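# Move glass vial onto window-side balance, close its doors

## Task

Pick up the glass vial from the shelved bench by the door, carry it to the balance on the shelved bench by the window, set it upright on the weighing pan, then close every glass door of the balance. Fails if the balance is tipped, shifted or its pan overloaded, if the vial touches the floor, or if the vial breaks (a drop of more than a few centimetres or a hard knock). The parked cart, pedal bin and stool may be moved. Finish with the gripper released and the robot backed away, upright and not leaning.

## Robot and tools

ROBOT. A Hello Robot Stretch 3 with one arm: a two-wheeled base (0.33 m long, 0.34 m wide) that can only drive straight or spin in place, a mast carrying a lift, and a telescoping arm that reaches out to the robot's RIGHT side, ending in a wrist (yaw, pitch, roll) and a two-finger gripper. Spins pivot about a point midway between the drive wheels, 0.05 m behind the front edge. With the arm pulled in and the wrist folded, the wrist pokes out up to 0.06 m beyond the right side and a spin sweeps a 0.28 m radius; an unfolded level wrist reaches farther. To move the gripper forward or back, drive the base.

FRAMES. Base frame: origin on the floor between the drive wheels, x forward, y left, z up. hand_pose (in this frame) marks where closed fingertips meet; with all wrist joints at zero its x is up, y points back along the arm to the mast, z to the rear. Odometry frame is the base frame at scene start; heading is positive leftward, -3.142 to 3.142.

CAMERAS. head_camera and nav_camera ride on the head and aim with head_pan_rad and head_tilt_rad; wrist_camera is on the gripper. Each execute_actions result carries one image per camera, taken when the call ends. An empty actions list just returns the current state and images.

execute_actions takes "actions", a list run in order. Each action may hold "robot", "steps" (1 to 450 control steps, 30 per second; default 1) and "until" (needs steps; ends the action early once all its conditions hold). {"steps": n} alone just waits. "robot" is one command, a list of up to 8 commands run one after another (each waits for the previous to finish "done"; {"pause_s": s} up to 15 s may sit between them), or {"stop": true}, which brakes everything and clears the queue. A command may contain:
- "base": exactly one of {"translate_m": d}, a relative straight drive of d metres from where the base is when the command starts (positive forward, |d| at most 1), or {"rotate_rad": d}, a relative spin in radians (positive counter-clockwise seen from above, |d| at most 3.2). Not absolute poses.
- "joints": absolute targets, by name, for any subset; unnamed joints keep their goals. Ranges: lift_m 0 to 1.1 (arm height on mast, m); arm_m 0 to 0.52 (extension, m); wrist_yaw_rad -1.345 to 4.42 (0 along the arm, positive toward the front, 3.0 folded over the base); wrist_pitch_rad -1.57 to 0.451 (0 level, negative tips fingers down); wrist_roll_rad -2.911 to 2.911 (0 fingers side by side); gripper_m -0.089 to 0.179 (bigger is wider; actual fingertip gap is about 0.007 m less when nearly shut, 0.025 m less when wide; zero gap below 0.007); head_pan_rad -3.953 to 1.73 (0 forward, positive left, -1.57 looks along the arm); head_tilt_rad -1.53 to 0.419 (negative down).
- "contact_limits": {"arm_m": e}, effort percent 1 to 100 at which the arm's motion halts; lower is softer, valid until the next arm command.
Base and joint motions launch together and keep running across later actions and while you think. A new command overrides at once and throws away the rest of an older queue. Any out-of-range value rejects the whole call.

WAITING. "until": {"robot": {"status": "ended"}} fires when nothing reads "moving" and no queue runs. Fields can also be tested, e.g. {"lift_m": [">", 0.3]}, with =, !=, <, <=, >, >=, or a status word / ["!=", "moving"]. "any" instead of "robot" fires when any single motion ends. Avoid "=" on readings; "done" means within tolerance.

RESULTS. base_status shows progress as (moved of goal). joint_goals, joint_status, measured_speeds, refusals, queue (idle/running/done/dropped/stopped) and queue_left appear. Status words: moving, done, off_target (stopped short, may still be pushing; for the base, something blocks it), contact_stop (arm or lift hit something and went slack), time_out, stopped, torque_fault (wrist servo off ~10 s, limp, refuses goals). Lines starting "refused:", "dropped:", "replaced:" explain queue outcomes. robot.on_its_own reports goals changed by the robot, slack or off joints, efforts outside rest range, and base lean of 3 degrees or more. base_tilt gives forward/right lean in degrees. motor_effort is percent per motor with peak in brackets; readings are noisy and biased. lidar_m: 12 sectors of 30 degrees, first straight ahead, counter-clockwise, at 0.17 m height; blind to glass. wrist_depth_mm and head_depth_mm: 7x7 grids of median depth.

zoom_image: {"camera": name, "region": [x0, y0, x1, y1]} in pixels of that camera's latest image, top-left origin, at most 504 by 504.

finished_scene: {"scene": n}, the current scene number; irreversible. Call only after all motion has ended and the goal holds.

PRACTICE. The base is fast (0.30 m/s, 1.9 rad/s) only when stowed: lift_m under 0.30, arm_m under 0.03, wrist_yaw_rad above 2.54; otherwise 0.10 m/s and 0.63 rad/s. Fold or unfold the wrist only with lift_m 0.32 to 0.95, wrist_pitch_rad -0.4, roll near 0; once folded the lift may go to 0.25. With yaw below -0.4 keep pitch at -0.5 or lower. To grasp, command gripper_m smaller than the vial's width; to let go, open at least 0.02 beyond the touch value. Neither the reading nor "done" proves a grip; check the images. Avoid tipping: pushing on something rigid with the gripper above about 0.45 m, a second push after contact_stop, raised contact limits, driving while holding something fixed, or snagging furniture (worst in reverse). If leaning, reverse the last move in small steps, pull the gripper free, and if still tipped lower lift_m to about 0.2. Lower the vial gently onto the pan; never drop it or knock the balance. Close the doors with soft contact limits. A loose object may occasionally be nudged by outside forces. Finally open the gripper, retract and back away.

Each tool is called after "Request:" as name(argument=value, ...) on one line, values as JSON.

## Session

Request:
execute_actions(actions=[])

Scene clock: 0.00 s.
robot.base_odometry: x=+0.000 y=+0.000 heading=+0.000 (m, m, rad; robot's odometry frame)
robot.turned_by_wheels: +0.000 (rad since the last result)
robot.turned_by_imu: +0.000 (rad since the last result)
robot.base_tilt: forward=-1.8 right=+0.0 (deg)
robot.lidar_m: 1.90 2.31 1.66 1.95 1.04 1.04 1.17 1.66 1.68 1.77 1.67 1.66
robot.head_depth_mm: 1962 2201 2213 2201 2198 2169 1723 / 1977 2410 2398 2400 2352 2314 2096 / 1992 2624 2621 2633 2498 2394 2082 / 1999 2853 2905 2884 2808 2455 2164 / 2020 2904 3020 3080 3095 2945 2070 / 2028 2702 2752 2810 2717 2786 2130 / 2043 2520 2506 2537 2391 2530 2099
robot.base_status: not_commanded
robot.joint_positions: lift_m=+0.315 arm_m=-0.003 wrist_yaw_rad=+2.814 wrist_pitch_rad=-0.523 wrist_roll_rad=-0.009 gripper_m=+0.037 head_pan_rad=+0.003 head_tilt_rad=+0.005
robot.joint_goals: lift_m=+0.315 arm_m=-0.003 wrist_yaw_rad=+2.814 wrist_pitch_rad=-0.523 wrist_roll_rad=-0.009 gripper_m=+0.037 head_pan_rad=+0.003 head_tilt_rad=+0.005
robot.joint_status: lift_m=not_commanded arm_m=not_commanded wrist_yaw_rad=not_commanded wrist_pitch_rad=not_commanded wrist_roll_rad=not_commanded gripper_m=not_commanded head_pan_rad=not_commanded head_tilt_rad=not_commanded
robot.measured_speeds: translate_m=+0.000 rotate_rad=+0.000 lift_m=+0.000 arm_m=+0.000 wrist_yaw_rad=+0.000 wrist_pitch_rad=+0.000 wrist_roll_rad=+0.000 head_pan_rad=+0.000 head_tilt_rad=+0.000
robot: refusals=0 queue=idle queue_left=0
robot.motor_effort: left_wheel=+0 right_wheel=+0 lift_m=+27 arm_m=+0 wrist_yaw_rad=+1 wrist_pitch_rad=+7 wrist_roll_rad=+1 gripper_m=+0 head_pan_rad=+0 head_tilt_rad=+2 (%)
robot.hand_pose: x=+0.0464 y=+0.0566 z=+0.3052 quat_wxyz=(+0.292, +0.700, +0.070, +0.648) (m; robot's base frame)
robot.wrist_depth_mm: - - - - - - - / - - - - - - - / - 873 888 904 936 935 966 / - 693 702 715 718 730 743 / 553 577 593 582 588 598 610 / 476 - - 497 509 508 510 / 438 - - 430 431 439 443
pictures: head_camera (sideways: a quarter turn clockwise sets it upright), nav_camera (sideways: a quarter turn counterclockwise sets it upright), wrist_camera
camera_calibration (this result's frames):
head_camera: T_world_to_cam=[[-0.0100918, -0.0439011, -0.998985, 1.32155], [-0.021692, 0.99881, -0.0436743, 0.06054], [0.999714, 0.0212292, -0.011032, -0.0316084], [0, 0, 0, 1]] pos_world=[0.0462493, -0.00177941, 1.32251]
nav_camera: T_world_to_cam=[[-0.0340763, 0.0272618, 0.999047, -1.26233], [0.0226987, -0.999349, 0.0280442, 0.0206431], [0.999161, 0.0236327, 0.0334353, -0.0927654], [0, 0, 0, 1]] pos_world=[0.0492035, 0.0572353, 1.26365]
wrist_camera: T_world_to_cam=[[0.944306, -0.322826, 0.0637866, -0.0540949], [-0.149992, -0.594793, -0.789761, 0.318156], [0.292896, 0.736209, -0.610089, 0.29215], [0, 0, 0, 1]] pos_world=[0.0132336, -0.0433099, 0.432955]
Images, in order (width x height): head_camera 896x504, nav_camera 672x504, wrist_camera 644x364.

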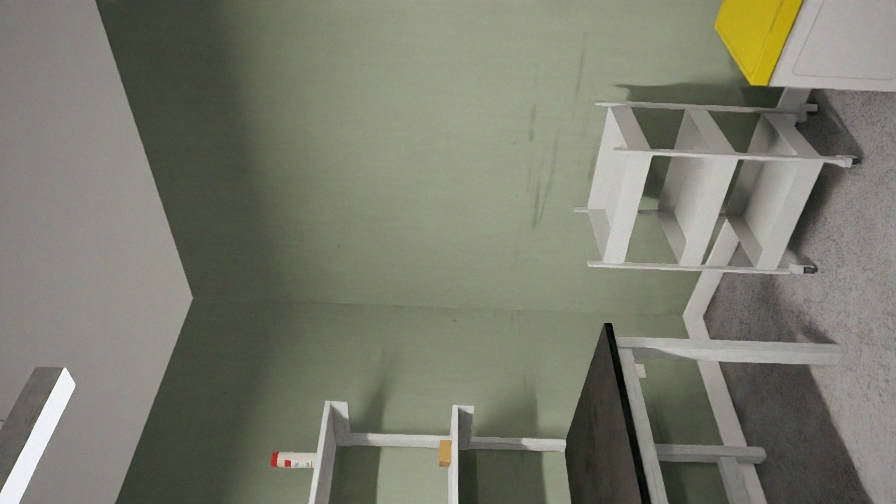

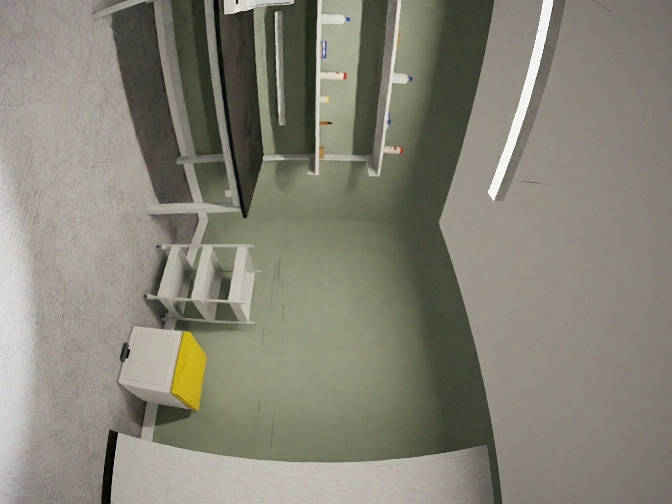

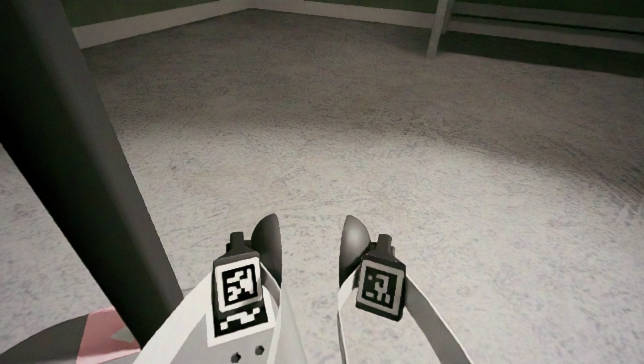

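Request:
execute_actions(actions=[{"robot":{"joints":{"head_pan_rad":1.0,"head_tilt_rad":-0.4,"lift_m":0.29,"wrist_pitch_rad":-0.4}},"steps":100,"until":{"robot":{"status":"ended"}}}])

Request:
zoom_image(camera="head_camera", region=[200,60,450,260])

Request:
execute_actions(actions=[{"robot":{"joints":{"head_pan_rad":-2.2}},"steps":150,"until":{"robot":{"status":"ended"}}}])

Scene clock: 3.70 s.
robot.base_odometry: x=+0.000 y=+0.000 heading=+0.000 (m, m, rad; robot's odometry frame)
robot.turned_by_wheels: +0.000 (rad since the last result)
robot.turned_by_imu: +0.001 (rad since the last result)
robot.base_tilt: forward=-1.8 right=+0.0 (deg)
robot.lidar_m: 1.90 2.31 1.66 1.96 1.04 1.04 1.17 1.67 1.68 1.77 1.67 1.67
robot.head_depth_mm: 1991 2110 2194 2434 2219 1707 1384 / 2006 2132 1831 2480 2215 1701 1388 / 2064 2202 2348 2551 2121 1696 1376 / 2103 2261 2448 2628 2196 1688 1372 / 2135 2318 2490 2672 2175 1690 1375 / 2174 2334 2538 2753 2170 1686 1372 / 2217 2396 2599 2780 2158 1688 1364
robot.base_status: not_commanded
robot.joint_positions: lift_m=+0.290 arm_m=-0.003 wrist_yaw_rad=+2.814 wrist_pitch_rad=-0.423 wrist_roll_rad=-0.009 gripper_m=+0.037 head_pan_rad=+0.993 head_tilt_rad=-0.395
robot.joint_goals: lift_m=+0.290 arm_m=-0.003 wrist_yaw_rad=+2.814 wrist_pitch_rad=-0.400 wrist_roll_rad=-0.009 gripper_m=+0.037 head_pan_rad=+1.000 head_tilt_rad=-0.400
robot.joint_status: lift_m=done arm_m=not_commanded wrist_yaw_rad=not_commanded wrist_pitch_rad=done wrist_roll_rad=not_commanded gripper_m=not_commanded head_pan_rad=done head_tilt_rad=done
robot.measured_speeds: translate_m=+0.000 rotate_rad=+0.000 lift_m=+0.000 arm_m=+0.000 wrist_yaw_rad=+0.000 wrist_pitch_rad=+0.000 wrist_roll_rad=+0.000 head_pan_rad=+0.000 head_tilt_rad=+0.000
robot: refusals=0 queue=done queue_left=0
robot.motor_effort: left_wheel=+0(0) right_wheel=+0(0) lift_m=+24(26) arm_m=+0(0) wrist_yaw_rad=+0(1) wrist_pitch_rad=+14(15) wrist_roll_rad=+1(1) gripper_m=+0(0) head_pan_rad=+3(32) head_tilt_rad=-3(31) (%)
robot.hand_pose: x=+0.0508 y=+0.0696 z=+0.3016 quat_wxyz=(+0.260, +0.703, +0.035, +0.661) (m; robot's base frame)
robot.wrist_depth_mm: - - - - - - - / - - - - - - - / - - - - - - - / - 763 762 789 802 828 814 / 581 616 645 626 625 641 639 / 499 508 - 510 533 528 528 / 439 - - 434 441 449 453
pictures: head_camera (sideways: a quarter turn clockwise sets it upright), nav_camera (sideways: a quarter turn counterclockwise sets it upright), wrist_camera
camera_calibration (this result's frames):
head_camera: T_world_to_cam=[[-0.180698, -0.357291, -0.916347, 1.2145], [-0.855452, 0.51684, -0.03283, 0.0514879], [0.485335, 0.777958, -0.399038, 0.476562], [0, 0, 0, 1]] pos_world=[0.0322123, 0.0365753, 1.30476]
nav_camera: T_world_to_cam=[[0.172295, 0.314171, 0.933601, -1.17788], [0.85309, -0.521452, 0.0180398, 0.0286145], [0.492496, 0.793337, -0.35786, 0.419662], [0, 0, 0, 1]] pos_world=[-0.0281506, 0.0520415, 1.24933]
wrist_camera: T_world_to_cam=[[0.942295, -0.328743, 0.0633068, -0.0531674], [-0.123717, -0.517649, -0.846601, 0.334177], [0.311085, 0.789916, -0.52845, 0.249802], [0, 0, 0, 1]] pos_world=[0.0137329, -0.041815, 0.418288]
Images, in order (width x height): head_camera 896x504, nav_camera 672x504, wrist_camera 644x364.

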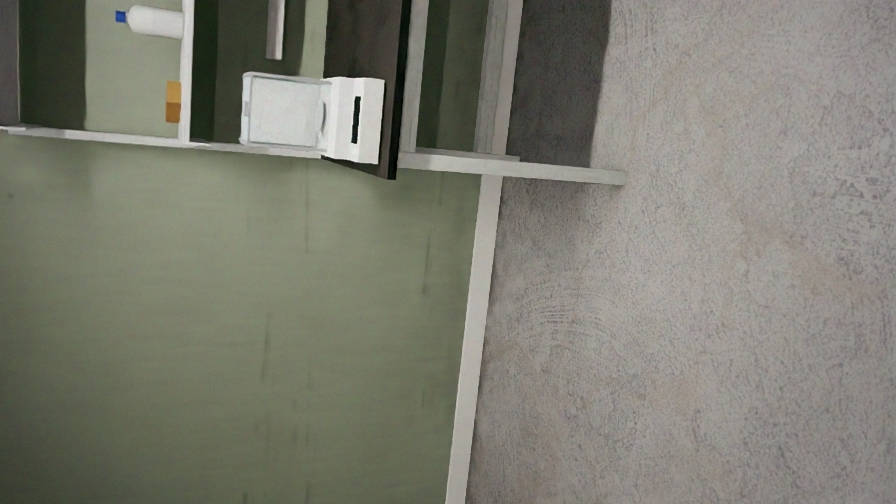

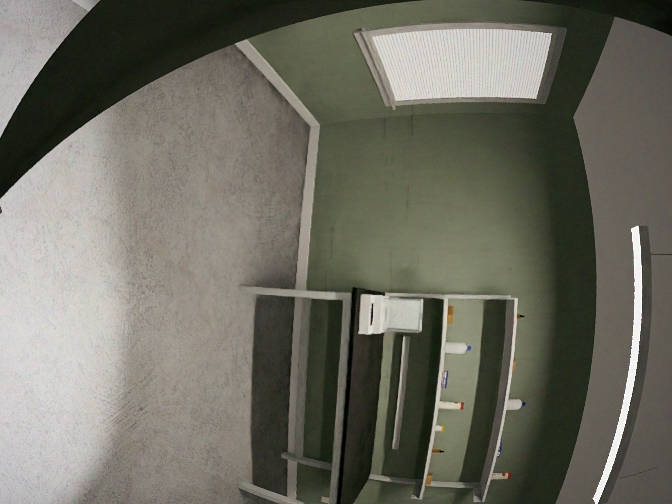

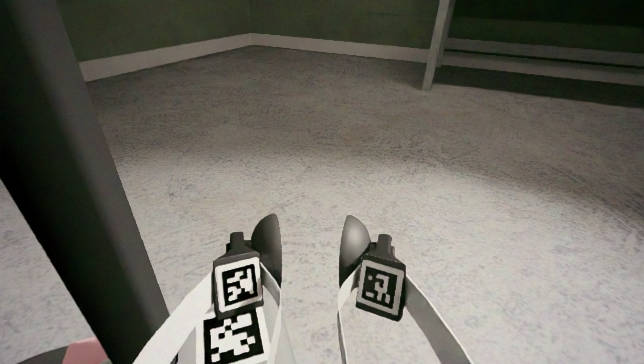

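Region (200, 60, 450, 260) of head_camera's 896x504 image, scaled by 2.016, with more detail than that image has; it fills the top 403 rows of this view, and the rest is white.

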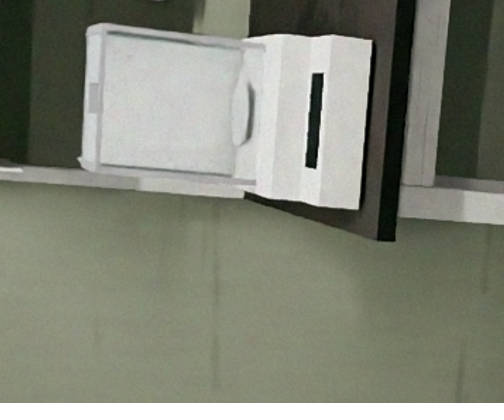

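Scene clock: 5.83 s.
robot.base_odometry: x=+0.000 y=+0.000 heading=+0.000 (m, m, rad; robot's odometry frame)
robot.turned_by_wheels: +0.000 (rad since the last result)
robot.turned_by_imu: +0.000 (rad since the last result)
robot.base_tilt: forward=-1.8 right=+0.0 (deg)
robot.lidar_m: 1.89 2.31 1.65 1.95 1.04 1.04 1.17 1.66 1.68 1.77 1.68 1.67
robot.head_depth_mm: 1926 2022 2130 2305 2214 1712 1386 / 1944 2083 2166 2412 2216 1697 1382 / 1972 2121 2153 2444 2208 1697 1384 / 1998 2152 2167 1913 2103 1691 1379 / 2040 2199 2193 2217 2180 1688 1375 / 2070 2189 1879 2571 2188 1682 1370 / 2106 2268 2392 2606 2032 1677 1365
robot.base_status: not_commanded
robot.joint_positions: lift_m=+0.290 arm_m=-0.003 wrist_yaw_rad=+2.814 wrist_pitch_rad=-0.423 wrist_roll_rad=-0.009 gripper_m=+0.037 head_pan_rad=-2.193 head_tilt_rad=-0.395
robot.joint_goals: lift_m=+0.290 arm_m=-0.003 wrist_yaw_rad=+2.814 wrist_pitch_rad=-0.400 wrist_roll_rad=-0.009 gripper_m=+0.037 head_pan_rad=-2.200 head_tilt_rad=-0.400
robot.joint_status: lift_m=done arm_m=not_commanded wrist_yaw_rad=not_commanded wrist_pitch_rad=done wrist_roll_rad=not_commanded gripper_m=not_commanded head_pan_rad=done head_tilt_rad=done
robot.measured_speeds: translate_m=+0.000 rotate_rad=+0.000 lift_m=+0.000 arm_m=+0.000 wrist_yaw_rad=+0.000 wrist_pitch_rad=+0.000 wrist_roll_rad=+0.000 head_pan_rad=+0.000 head_tilt_rad=+0.000
robot: refusals=0 queue=done queue_left=0
robot.motor_effort: left_wheel=+0(0) right_wheel=+1(1) lift_m=+24(23) arm_m=+0(0) wrist_yaw_rad=+1(1) wrist_pitch_rad=+14(14) wrist_roll_rad=+1(1) gripper_m=+0(1) head_pan_rad=-4(33) head_tilt_rad=-2(3) (%)
robot.hand_pose: x=+0.0508 y=+0.0696 z=+0.3016 quat_wxyz=(+0.260, +0.703, +0.035, +0.661) (m; robot's base frame)
robot.wrist_depth_mm: - - - - - - - / - - - - - - - / - - - - - - - / - 766 779 784 798 816 821 / 572 612 636 616 632 631 644 / 493 504 - 510 533 529 537 / 438 - - 440 441 447 449
pictures: head_camera (sideways: a quarter turn clockwise sets it upright), nav_camera (sideways: a quarter turn counterclockwise sets it upright), wrist_camera
camera_calibration (this result's frames):
head_camera: T_world_to_cam=[[0.196362, 0.349214, -0.916238, 1.21206], [0.831933, -0.553905, -0.0328206, 0.0411825], [-0.51897, -0.755803, -0.399289, 0.483015], [0, 0, 0, 1]] pos_world=[-0.0215938, -0.0353938, 1.30475]
nav_camera: T_world_to_cam=[[-0.186076, -0.306509, 0.933503, -1.17556], [-0.829368, 0.558412, 0.0180318, 0.038888], [-0.526806, -0.770862, -0.358115, 0.426213], [0, 0, 0, 1]] pos_world=[0.0380404, -0.0534838, 1.24932]
wrist_camera: T_world_to_cam=[[0.942295, -0.328743, 0.0633069, -0.0531674], [-0.123717, -0.517649, -0.846601, 0.334177], [0.311085, 0.789916, -0.528449, 0.249802], [0, 0, 0, 1]] pos_world=[0.0137329, -0.041815, 0.418288]
Images, in order (width x height): head_camera 896x504, nav_camera 672x504, wrist_camera 644x364.

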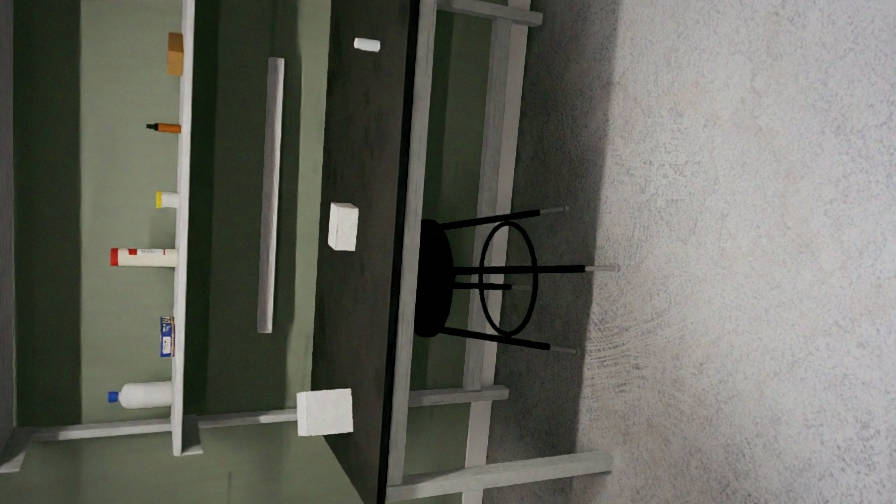

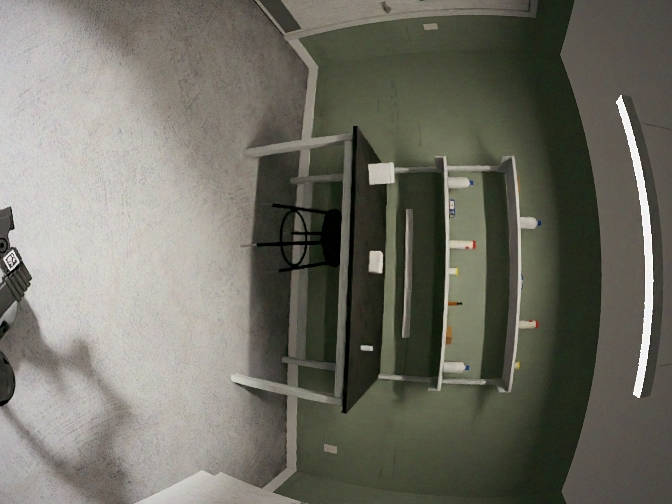

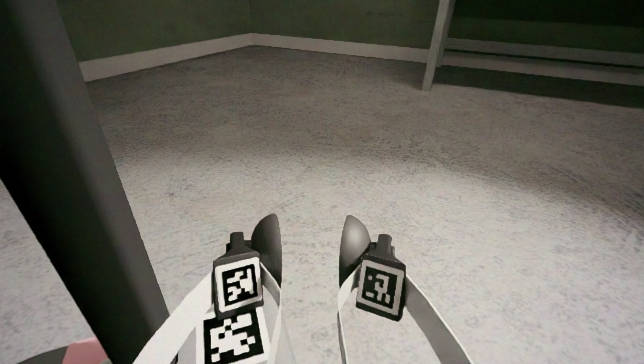

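Request:
execute_actions(actions=[{"robot":[{"base":{"rotate_rad":0.582}},{"base":{"translate_m":-1.0}},{"base":{"translate_m":-0.22},"joints":{"lift_m":0.6,"head_pan_rad":-1.57,"head_tilt_rad":-0.7}},{"base":{"rotate_rad":-1.32},"joints":{"lift_m":0.76}},{"joints":{"wrist_yaw_rad":0,"gripper_m":0.09}},{"joints":{"wrist_pitch_rad":0.02}}],"steps":450,"until":{"robot":{"status":"ended"}}},{"steps":450,"until":{"robot":{"status":"ended"}}}])

Scene clock: 29.17 s.
robot.base_odometry: x=-1.019 y=-0.671 heading=-0.738 (m, m, rad; robot's odometry frame)
robot.turned_by_wheels: -0.738 (rad since the last result)
robot.turned_by_imu: -0.740 (rad since the last result)
robot.base_tilt: forward=-1.8 right=+0.0 (deg)
robot.lidar_m: 2.03 2.05 2.82 3.49 1.04 0.76 0.73 1.37 0.46 1.05 0.87 0.76
robot.head_depth_mm: 945 1065 1188 796 654 725 - / 967 1094 1016 796 653 1296 - / 976 1099 1015 796 653 594 - / 978 1102 1018 793 635 1268 1172 / 985 1108 1015 793 651 1320 1172 / 985 1114 1014 794 651 1318 1172 / 990 1116 1014 792 651 1314 1164
robot.base_status: done (rotate_rad -1.3199 of -1.3200)
robot.joint_positions: lift_m=+0.760 arm_m=-0.003 wrist_yaw_rad=+0.003 wrist_pitch_rad=-0.006 wrist_roll_rad=-0.009 gripper_m=+0.090 head_pan_rad=-1.577 head_tilt_rad=-0.691
robot.joint_goals: lift_m=+0.760 arm_m=-0.003 wrist_yaw_rad=+0.000 wrist_pitch_rad=+0.020 wrist_roll_rad=-0.009 gripper_m=+0.090 head_pan_rad=-1.570 head_tilt_rad=-0.700
robot.joint_status: lift_m=done arm_m=not_commanded wrist_yaw_rad=done wrist_pitch_rad=done wrist_roll_rad=not_commanded gripper_m=done head_pan_rad=done head_tilt_rad=done
robot.measured_speeds: translate_m=+0.000 rotate_rad=+0.000 lift_m=+0.000 arm_m=+0.000 wrist_yaw_rad=+0.000 wrist_pitch_rad=+0.000 wrist_roll_rad=+0.000 head_pan_rad=+0.000 head_tilt_rad=+0.000
robot: refusals=0 queue=done queue_left=0
robot.motor_effort: left_wheel=+2(8) right_wheel=-1(8) lift_m=+27(30) arm_m=+0(0) wrist_yaw_rad=-1(22) wrist_pitch_rad=+16(15) wrist_roll_rad=+1(1) gripper_m=+1(82) head_pan_rad=+3(28) head_tilt_rad=-5(23) (%)
robot.hand_pose: x=-0.0206 y=-0.3983 z=+0.8730 quat_wxyz=(+0.711, +0.004, -0.703, -0.001) (m; robot's base frame)
robot.wrist_depth_mm: 780 763 750 732 724 866 870 / 849 868 853 851 874 882 876 / 874 865 881 891 884 902 882 / 891 884 902 889 909 918 929 / 521 543 578 568 651 931 926 / 350 378 338 368 369 411 968 / 263 259 269 273 274 278 297
pictures: head_camera (sideways: a quarter turn clockwise sets it upright), nav_camera (sideways: a quarter turn counterclockwise sets it upright), wrist_camera
camera_calibration (this result's frames):
head_camera: T_world_to_cam=[[-0.0399245, 0.648713, -0.759985, 1.00975], [0.999105, 0.0365316, -0.0213034, 0.0251581], [0.0139437, -0.760156, -0.649591, 0.805426], [0, 0, 0, 1]] pos_world=[0.00394771, -0.0437101, 1.29113]
nav_camera: T_world_to_cam=[[0.0236093, -0.614728, 0.788385, -0.98758], [-0.99959, -0.0272767, 0.00866559, 0.0521252], [0.0161776, -0.788267, -0.615121, 0.757304], [0, 0, 0, 1]] pos_world=[0.0631686, -0.00871353, 1.24398]
wrist_camera: T_world_to_cam=[[-0.99807, 0.0293186, 0.054741, -0.0657963], [-0.0500698, 0.141474, -0.988675, 0.954953], [-0.036731, -0.989508, -0.139733, -0.111703], [0, 0, 0, 1]] pos_world=[-0.0219579, -0.243703, 0.932131]
Images, in order (width x height): head_camera 896x504, nav_camera 672x504, wrist_camera 644x364.

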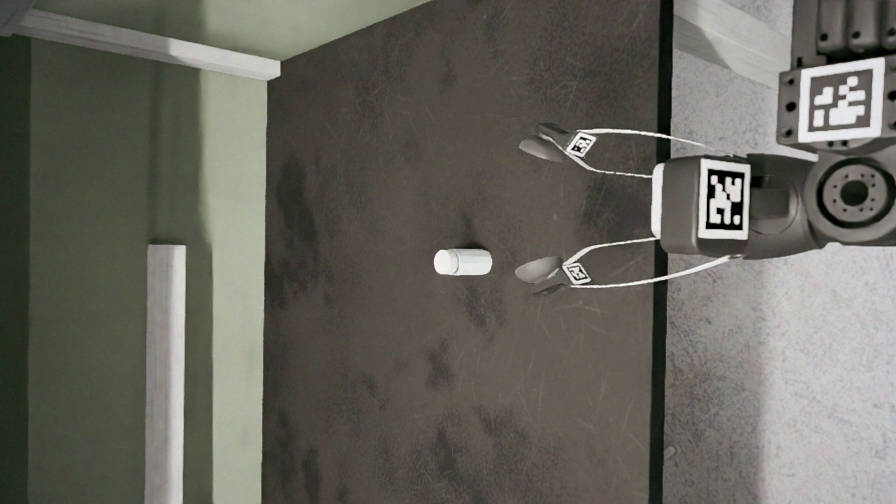

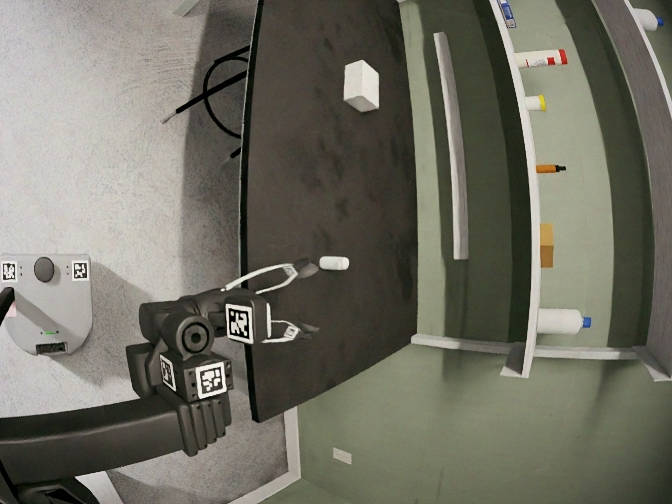

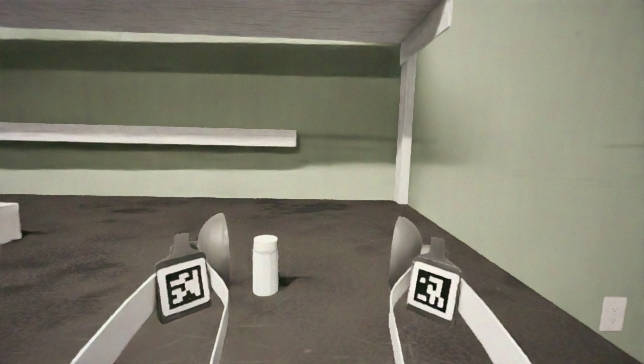

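Request:
execute_actions(actions=[{"robot":[{"base":{"translate_m":0.053},"joints":{"lift_m":0.682,"arm_m":0.06}},{"joints":{"arm_m":0.15},"contact_limits":{"arm_m":10}}],"steps":450,"until":{"robot":{"status":"ended"}}}])

Scene clock: 35.00 s.
robot.base_odometry: x=-0.980 y=-0.706 heading=-0.738 (m, m, rad; robot's odometry frame)
robot.turned_by_wheels: +0.000 (rad since the last result)
robot.turned_by_imu: +0.002 (rad since the last result)
robot.base_tilt: forward=-1.9 right=-0.1 (deg)
robot.lidar_m: 1.99 1.99 2.75 3.47 1.12 0.81 0.78 1.43 0.49 1.04 0.85 0.72
robot.head_depth_mm: 954 1069 1024 799 654 778 - / 971 1092 1020 797 654 - 1126 / 976 1099 1021 796 671 - 1150 / 980 1102 1021 795 671 1320 1171 / 982 1110 1019 795 653 1316 1172 / 988 1115 1016 795 653 1318 1174 / 992 1118 1016 795 652 1318 1165
robot.base_status: done (translate_m +0.0530 of +0.0530)
robot.joint_positions: lift_m=+0.682 arm_m=+0.123 wrist_yaw_rad=+0.007 wrist_pitch_rad=-0.026 wrist_roll_rad=-0.008 gripper_m=+0.090 head_pan_rad=-1.577 head_tilt_rad=-0.692
robot.joint_goals: lift_m=+0.682 arm_m=+0.124 wrist_yaw_rad=+0.000 wrist_pitch_rad=+0.020 wrist_roll_rad=-0.008 gripper_m=+0.090 head_pan_rad=-1.570 head_tilt_rad=-0.700
robot.joint_status: lift_m=done arm_m=contact_stop wrist_yaw_rad=done wrist_pitch_rad=done wrist_roll_rad=not_commanded gripper_m=done head_pan_rad=done head_tilt_rad=done
robot.measured_speeds: translate_m=+0.000 rotate_rad=+0.002 lift_m=+0.000 arm_m=-0.007 wrist_yaw_rad=+0.040 wrist_pitch_rad=-0.048 wrist_roll_rad=+0.024 head_pan_rad=+0.000 head_tilt_rad=+0.000
robot: refusals=0 queue=dropped queue_left=0
robot.on_its_own: arm_m is slack since a contact_stop, until your next command for it (your +0.150 is given up)
robot.motor_effort: left_wheel=+1(5) right_wheel=+0(3) lift_m=+23(27) arm_m=+8(9) wrist_yaw_rad=-4(4) wrist_pitch_rad=+29(35) wrist_roll_rad=+0(0) gripper_m=+0(0) head_pan_rad=+2(2) head_tilt_rad=-5(5) (%)
robot.contact_limits: arm_m 10 (drawing in: default 17, maximum 28; extending or still: default 24, maximum 39)
robot.hand_pose: x=-0.0197 y=-0.5238 z=+0.7902 quat_wxyz=(+0.710, +0.012, -0.704, -0.007) (m; robot's base frame)
robot.wrist_depth_mm: 717 725 728 735 731 740 736 / 738 732 746 749 740 746 760 / 758 764 768 760 765 770 772 / 532 545 571 585 612 783 797 / 275 281 301 243 330 303 307 / 187 201 186 192 188 199 201 / 140 138 143 144 146 147 148
pictures: head_camera (sideways: a quarter turn clockwise sets it upright), nav_camera (sideways: a quarter turn counterclockwise sets it upright), wrist_camera
camera_calibration (this result's frames):
head_camera: T_world_to_cam=[[-0.0399589, 0.649567, -0.759253, 1.0088], [0.999103, 0.0366166, -0.0212553, 0.0250955], [0.0139946, -0.759422, -0.650448, 0.806541], [0, 0, 0, 1]] pos_world=[0.00395045, -0.0436981, 1.29108]
nav_camera: T_world_to_cam=[[0.0236414, -0.615616, 0.787692, -0.986676], [-0.999589, -0.0273475, 0.00862795, 0.0521742], [0.0162299, -0.787572, -0.616009, 0.75846], [0, 0, 0, 1]] pos_world=[0.0631695, -0.00864473, 1.24396]
wrist_camera: T_world_to_cam=[[-0.998215, 0.024792, 0.0543255, -0.0587401], [-0.0496614, 0.160541, -0.985779, 0.898557], [-0.0331609, -0.986718, -0.159023, -0.230648], [0, 0, 0, 1]] pos_world=[-0.0216602, -0.370383, 0.852291]
Images, in order (width x height): head_camera 896x504, nav_camera 672x504, wrist_camera 644x364.

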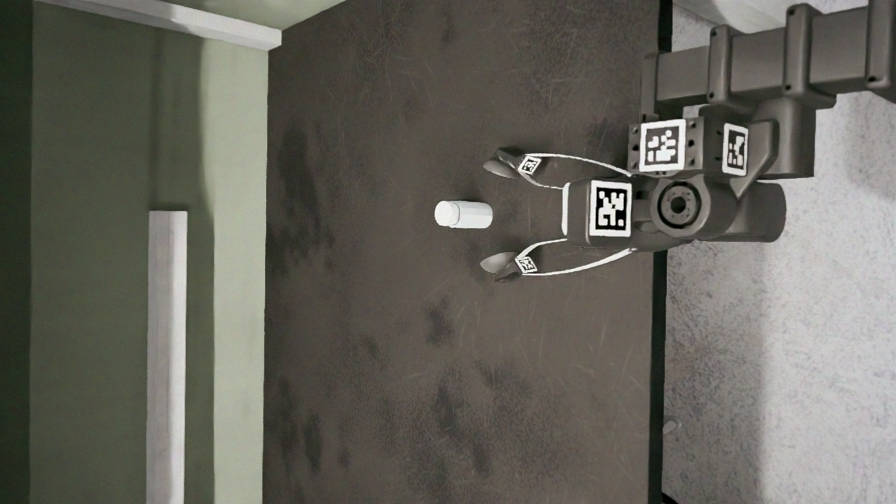

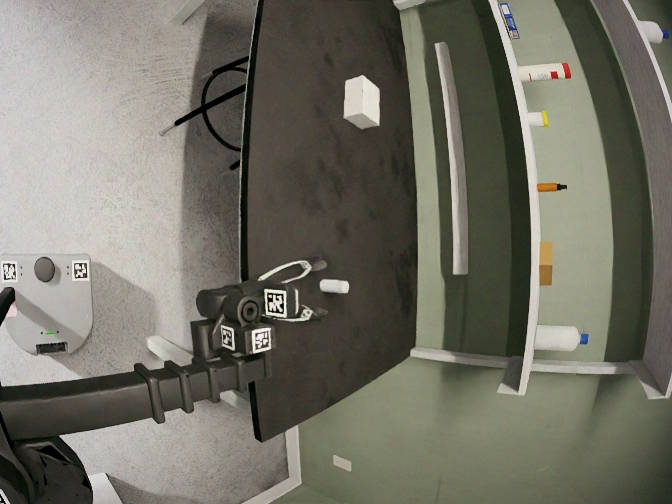

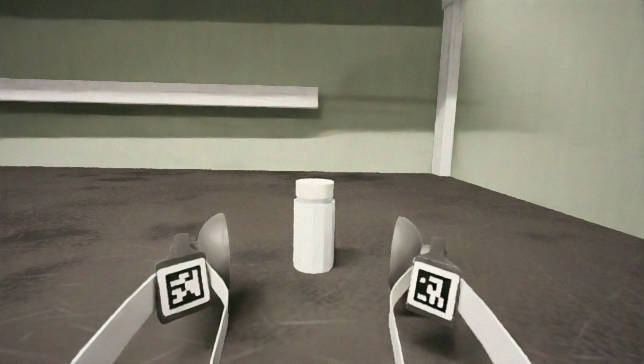

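Request:
execute_actions(actions=[{"robot":[{"joints":{"arm_m":0.10}},{"joints":{"lift_m":0.785}},{"joints":{"wrist_pitch_rad":-0.4}},{"joints":{"arm_m":0.17},"contact_limits":{"arm_m":10}}],"steps":450,"until":{"robot":{"status":"ended"}}}])

Scene clock: 42.60 s.
robot.base_odometry: x=-0.980 y=-0.706 heading=-0.738 (m, m, rad; robot's odometry frame)
robot.turned_by_wheels: +0.000 (rad since the last result)
robot.turned_by_imu: +0.000 (rad since the last result)
robot.base_tilt: forward=-1.9 right=+0.0 (deg)
robot.lidar_m: 1.99 1.99 2.75 3.48 1.12 0.81 0.78 1.43 0.49 1.04 0.85 0.72
robot.head_depth_mm: 950 1067 1017 820 - - - / 968 1092 1015 819 - 1316 1170 / 969 1096 1014 833 - 1321 1174 / 978 1099 1014 818 643 1296 1168 / 979 1107 1011 791 650 1321 1169 / 988 1112 1014 790 650 1322 1166 / 989 1119 1010 791 650 1317 1169
robot.base_status: done (translate_m +0.0530 of +0.0530)
robot.joint_positions: lift_m=+0.785 arm_m=+0.170 wrist_yaw_rad=+0.003 wrist_pitch_rad=-0.414 wrist_roll_rad=-0.008 gripper_m=+0.090 head_pan_rad=-1.577 head_tilt_rad=-0.692
robot.joint_goals: lift_m=+0.785 arm_m=+0.170 wrist_yaw_rad=+0.000 wrist_pitch_rad=-0.400 wrist_roll_rad=-0.008 gripper_m=+0.090 head_pan_rad=-1.570 head_tilt_rad=-0.700
robot.joint_status: lift_m=done arm_m=done wrist_yaw_rad=done wrist_pitch_rad=done wrist_roll_rad=not_commanded gripper_m=done head_pan_rad=done head_tilt_rad=done
robot.measured_speeds: translate_m=+0.000 rotate_rad=+0.000 lift_m=+0.000 arm_m=+0.000 wrist_yaw_rad=+0.000 wrist_pitch_rad=+0.000 wrist_roll_rad=+0.000 head_pan_rad=+0.000 head_tilt_rad=+0.000
robot: refusals=0 queue=done queue_left=0
robot.motor_effort: left_wheel=+1(5) right_wheel=-1(3) lift_m=+29(31) arm_m=+2(7) wrist_yaw_rad=-1(4) wrist_pitch_rad=+8(30) wrist_roll_rad=+0(0) gripper_m=+0(0) head_pan_rad=+2(2) head_tilt_rad=-4(4) (%)
robot.contact_limits: arm_m 10 (drawing in: default 17, maximum 28; extending or still: default 24, maximum 39)
robot.hand_pose: x=-0.0209 y=-0.5397 z=+0.7985 quat_wxyz=(+0.695, +0.147, -0.689, -0.144) (m; robot's base frame)
robot.wrist_depth_mm: 657 649 640 648 653 654 654 / 591 613 639 654 683 702 716 / 383 393 399 412 423 430 763 / 284 288 293 285 300 308 316 / 225 228 234 216 246 240 242 / 186 193 187 192 190 197 200 / 159 158 162 164 165 167 168
pictures: head_camera (sideways: a quarter turn clockwise sets it upright), nav_camera (sideways: a quarter turn counterclockwise sets it upright), wrist_camera
camera_calibration (this result's frames):
head_camera: T_world_to_cam=[[-0.039976, 0.649565, -0.759255, 1.0088], [0.999102, 0.0366428, -0.0212554, 0.0250956], [0.0140145, -0.759423, -0.650446, 0.806539], [0, 0, 0, 1]] pos_world=[0.0039516, -0.0436981, 1.29108]
nav_camera: T_world_to_cam=[[0.0236576, -0.615614, 0.787693, -0.986677], [-0.999588, -0.0273737, 0.00862801, 0.0521742], [0.0162505, -0.787572, -0.616008, 0.758458], [0, 0, 0, 1]] pos_world=[0.0631697, -0.00864333, 1.24396]
wrist_camera: T_world_to_cam=[[-0.998042, 0.00641431, 0.0622244, -0.0762467], [-0.049746, 0.521703, -0.851675, 0.997114], [-0.0379256, -0.853103, -0.520363, 0.115507], [0, 0, 0, 1]] pos_world=[-0.0221142, -0.421169, 0.914068]
Images, in order (width x height): head_camera 896x504, nav_camera 672x504, wrist_camera 644x364.

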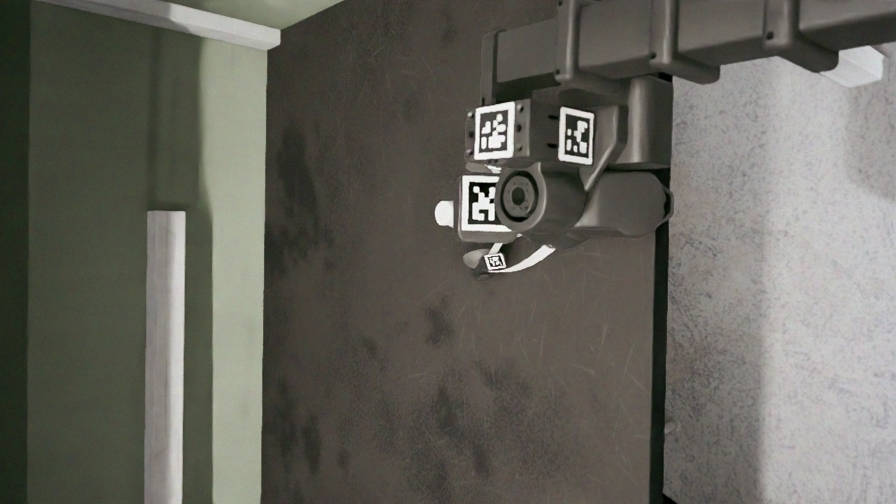

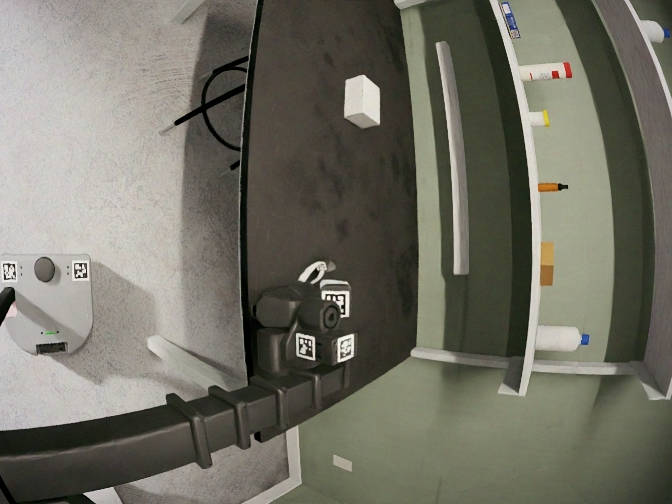

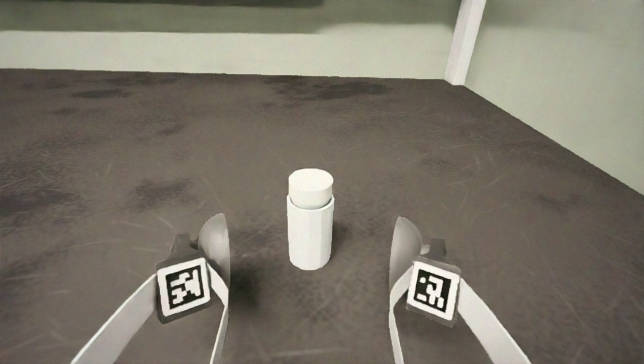

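Request:
execute_actions(actions=[{"robot":[{"joints":{"lift_m":0.775,"arm_m":0.21},"contact_limits":{"arm_m":10}},{"joints":{"gripper_m":0.045}}],"steps":450,"until":{"robot":{"status":"ended"}}}])

Scene clock: 46.57 s.
robot.base_odometry: x=-0.980 y=-0.706 heading=-0.738 (m, m, rad; robot's odometry frame)
robot.turned_by_wheels: +0.000 (rad since the last result)
robot.turned_by_imu: +0.001 (rad since the last result)
robot.base_tilt: forward=-1.9 right=+0.0 (deg)
robot.lidar_m: 1.99 1.99 2.75 3.47 1.12 0.81 0.78 1.43 0.49 1.04 0.85 0.72
robot.head_depth_mm: 955 1070 1015 821 - - - / 971 1091 1017 845 - 1291 1168 / 976 1097 1014 844 - 1294 1167 / 979 1103 1012 819 650 1296 1171 / 982 1106 1013 790 651 1318 1172 / 985 1113 1010 793 649 1319 1169 / 988 1118 1009 790 650 1320 1171
robot.base_status: done (translate_m +0.0530 of +0.0530)
robot.joint_positions: lift_m=+0.775 arm_m=+0.210 wrist_yaw_rad=+0.003 wrist_pitch_rad=-0.414 wrist_roll_rad=-0.008 gripper_m=+0.045 head_pan_rad=-1.577 head_tilt_rad=-0.692
robot.joint_goals: lift_m=+0.775 arm_m=+0.210 wrist_yaw_rad=+0.000 wrist_pitch_rad=-0.400 wrist_roll_rad=-0.008 gripper_m=+0.045 head_pan_rad=-1.570 head_tilt_rad=-0.700
robot.joint_status: lift_m=done arm_m=done wrist_yaw_rad=done wrist_pitch_rad=done wrist_roll_rad=not_commanded gripper_m=done head_pan_rad=done head_tilt_rad=done
robot.measured_speeds: translate_m=+0.000 rotate_rad=+0.000 lift_m=+0.000 arm_m=+0.000 wrist_yaw_rad=+0.000 wrist_pitch_rad=+0.000 wrist_roll_rad=+0.000 head_pan_rad=+0.000 head_tilt_rad=+0.000
robot: refusals=0 queue=done queue_left=0
robot.motor_effort: left_wheel=+1(1) right_wheel=-1(1) lift_m=+24(30) arm_m=+2(0) wrist_yaw_rad=-1(2) wrist_pitch_rad=+8(9) wrist_roll_rad=+0(0) gripper_m=+0(78) head_pan_rad=+2(2) head_tilt_rad=-4(4) (%)
robot.contact_limits: arm_m 10 (drawing in: default 17, maximum 28; extending or still: default 24, maximum 39)
robot.hand_pose: x=-0.0209 y=-0.5796 z=+0.7886 quat_wxyz=(+0.695, +0.147, -0.689, -0.144) (m; robot's base frame)
robot.wrist_depth_mm: 610 612 603 617 616 603 616 / 551 569 593 611 635 654 666 / 356 365 373 382 392 399 718 / 265 268 272 278 284 289 293 / 210 212 224 143 224 225 229 / 175 176 - 161 185 184 187 / 149 149 151 152 154 156 158
pictures: head_camera (sideways: a quarter turn clockwise sets it upright), nav_camera (sideways: a quarter turn counterclockwise sets it upright), wrist_camera
camera_calibration (this result's frames):
head_camera: T_world_to_cam=[[-0.039976, 0.649565, -0.759255, 1.0088], [0.999102, 0.0366429, -0.0212554, 0.0250956], [0.0140146, -0.759423, -0.650446, 0.806539], [0, 0, 0, 1]] pos_world=[0.0039516, -0.0436981, 1.29108]
nav_camera: T_world_to_cam=[[0.0236577, -0.615614, 0.787693, -0.986677], [-0.999588, -0.0273738, 0.00862802, 0.0521742], [0.0162506, -0.787572, -0.616008, 0.758458], [0, 0, 0, 1]] pos_world=[0.0631697, -0.00864333, 1.24396]
wrist_camera: T_world_to_cam=[[-0.998041, 0.0063923, 0.0622297, -0.0753951], [-0.0497394, 0.522213, -0.851363, 1.00956], [-0.0379394, -0.852791, -0.520873, 0.0768794], [0, 0, 0, 1]] pos_world=[-0.0221159, -0.461162, 0.904238]
Images, in order (width x height): head_camera 896x504, nav_camera 672x504, wrist_camera 644x364.

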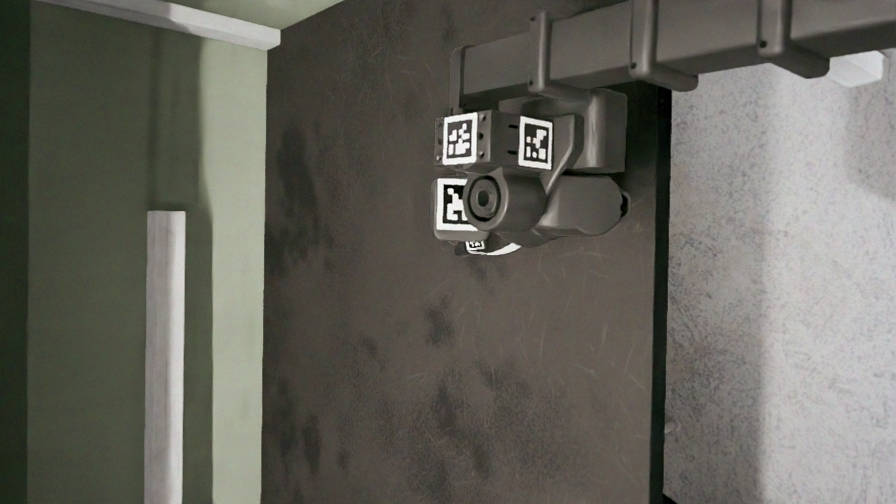

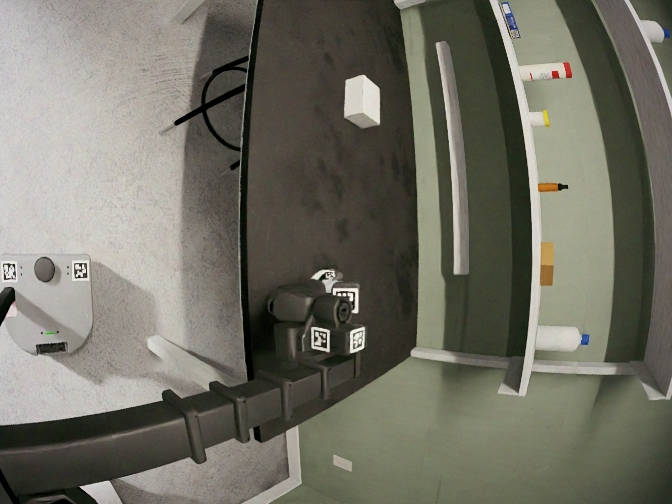

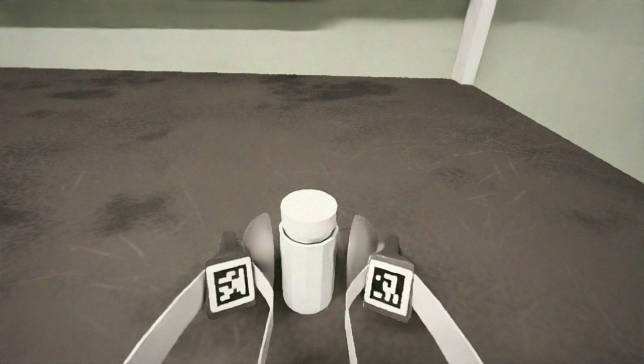

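Request:
execute_actions(actions=[{"robot":[{"joints":{"gripper_m":-0.02}},{"pause_s":0.3},{"joints":{"lift_m":0.80}}],"steps":450,"until":{"robot":{"status":"ended"}}}])

Scene clock: 50.00 s.
robot.base_odometry: x=-0.980 y=-0.706 heading=-0.738 (m, m, rad; robot's odometry frame)
robot.turned_by_wheels: +0.000 (rad since the last result)
robot.turned_by_imu: +0.001 (rad since the last result)
robot.base_tilt: forward=-1.9 right=+0.0 (deg)
robot.lidar_m: 1.99 1.99 2.74 3.47 1.12 0.81 0.78 1.43 0.49 1.04 0.85 0.72
robot.head_depth_mm: 953 1068 1017 834 - - 1014 / 969 1092 1017 845 620 1300 1167 / 972 1095 1013 - 612 1293 1170 / 975 1100 1015 791 650 1291 1172 / 985 1109 1013 793 651 1319 1169 / 982 1112 1012 789 649 1319 1168 / 990 1119 1009 791 650 1320 1170
robot.base_status: done (translate_m +0.0530 of +0.0530)
robot.joint_positions: lift_m=+0.800 arm_m=+0.210 wrist_yaw_rad=+0.003 wrist_pitch_rad=-0.416 wrist_roll_rad=-0.008 gripper_m=-0.019 head_pan_rad=-1.577 head_tilt_rad=-0.692
robot.joint_goals: lift_m=+0.800 arm_m=+0.210 wrist_yaw_rad=+0.000 wrist_pitch_rad=-0.400 wrist_roll_rad=-0.008 gripper_m=-0.020 head_pan_rad=-1.570 head_tilt_rad=-0.700
robot.joint_status: lift_m=done arm_m=done wrist_yaw_rad=done wrist_pitch_rad=done wrist_roll_rad=not_commanded gripper_m=done head_pan_rad=done head_tilt_rad=done
robot.measured_speeds: translate_m=+0.000 rotate_rad=+0.000 lift_m=+0.000 arm_m=+0.000 wrist_yaw_rad=+0.000 wrist_pitch_rad=+0.000 wrist_roll_rad=+0.000 head_pan_rad=+0.000 head_tilt_rad=+0.000
robot: refusals=0 queue=done queue_left=0
robot.motor_effort: left_wheel=+1(1) right_wheel=-1(1) lift_m=+29(30) arm_m=+2(2) wrist_yaw_rad=-1(1) wrist_pitch_rad=+9(9) wrist_roll_rad=+0(0) gripper_m=-18(93) head_pan_rad=+2(2) head_tilt_rad=-4(4) (%)
robot.contact_limits: arm_m 10 (drawing in: default 17, maximum 28; extending or still: default 24, maximum 39)
robot.hand_pose: x=-0.0209 y=-0.5794 z=+0.8130 quat_wxyz=(+0.695, +0.148, -0.688, -0.145) (m; robot's base frame)
robot.wrist_depth_mm: 606 603 612 620 607 616 621 / 643 646 637 645 649 677 675 / 416 423 431 450 452 501 734 / 309 314 321 323 330 334 783 / 245 247 260 140 259 262 266 / 204 205 211 153 218 215 217 / 173 175 176 179 180 182 184
pictures: head_camera (sideways: a quarter turn clockwise sets it upright), nav_camera (sideways: a quarter turn counterclockwise sets it upright), wrist_camera
camera_calibration (this result's frames):
head_camera: T_world_to_cam=[[-0.039976, 0.649565, -0.759255, 1.0088], [0.999102, 0.0366428, -0.0212553, 0.0250956], [0.0140145, -0.759423, -0.650447, 0.806539], [0, 0, 0, 1]] pos_world=[0.0039516, -0.0436981, 1.29108]
nav_camera: T_world_to_cam=[[0.0236576, -0.615614, 0.787693, -0.986677], [-0.999588, -0.0273737, 0.00862801, 0.0521742], [0.0162505, -0.787572, -0.616008, 0.758458], [0, 0, 0, 1]] pos_world=[0.0631697, -0.00864333, 1.24396]
wrist_camera: T_world_to_cam=[[-0.998041, 0.00629594, 0.0622435, -0.0769829], [-0.0497426, 0.523534, -0.850552, 1.03035], [-0.0379416, -0.851982, -0.522195, 0.091299], [0, 0, 0, 1]] pos_world=[-0.0221159, -0.461151, 0.92883]
Images, in order (width x height): head_camera 896x504, nav_camera 672x504, wrist_camera 644x364.

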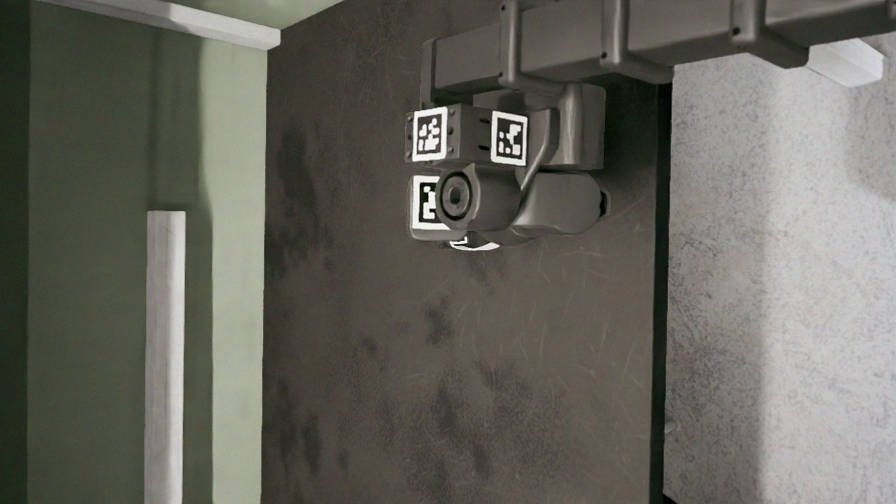

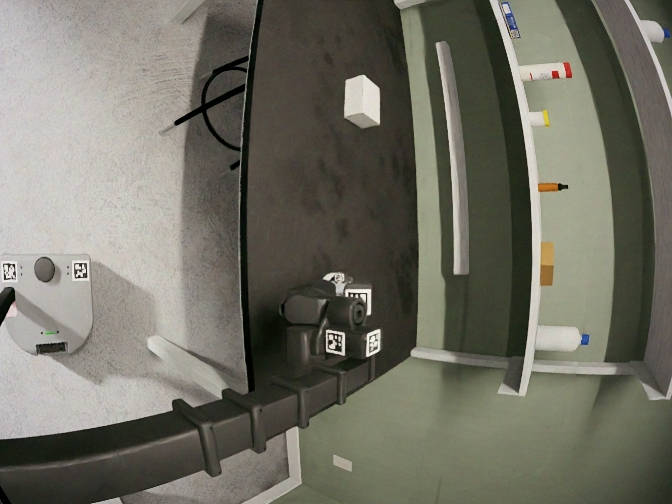

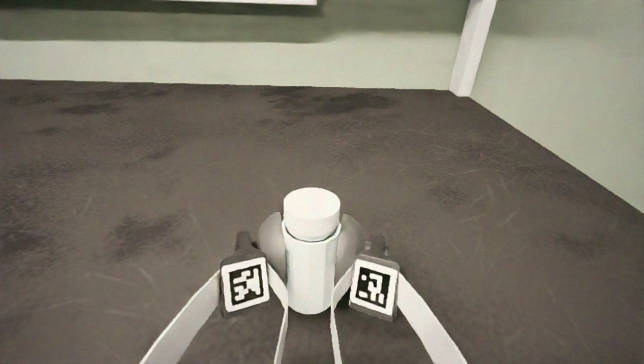

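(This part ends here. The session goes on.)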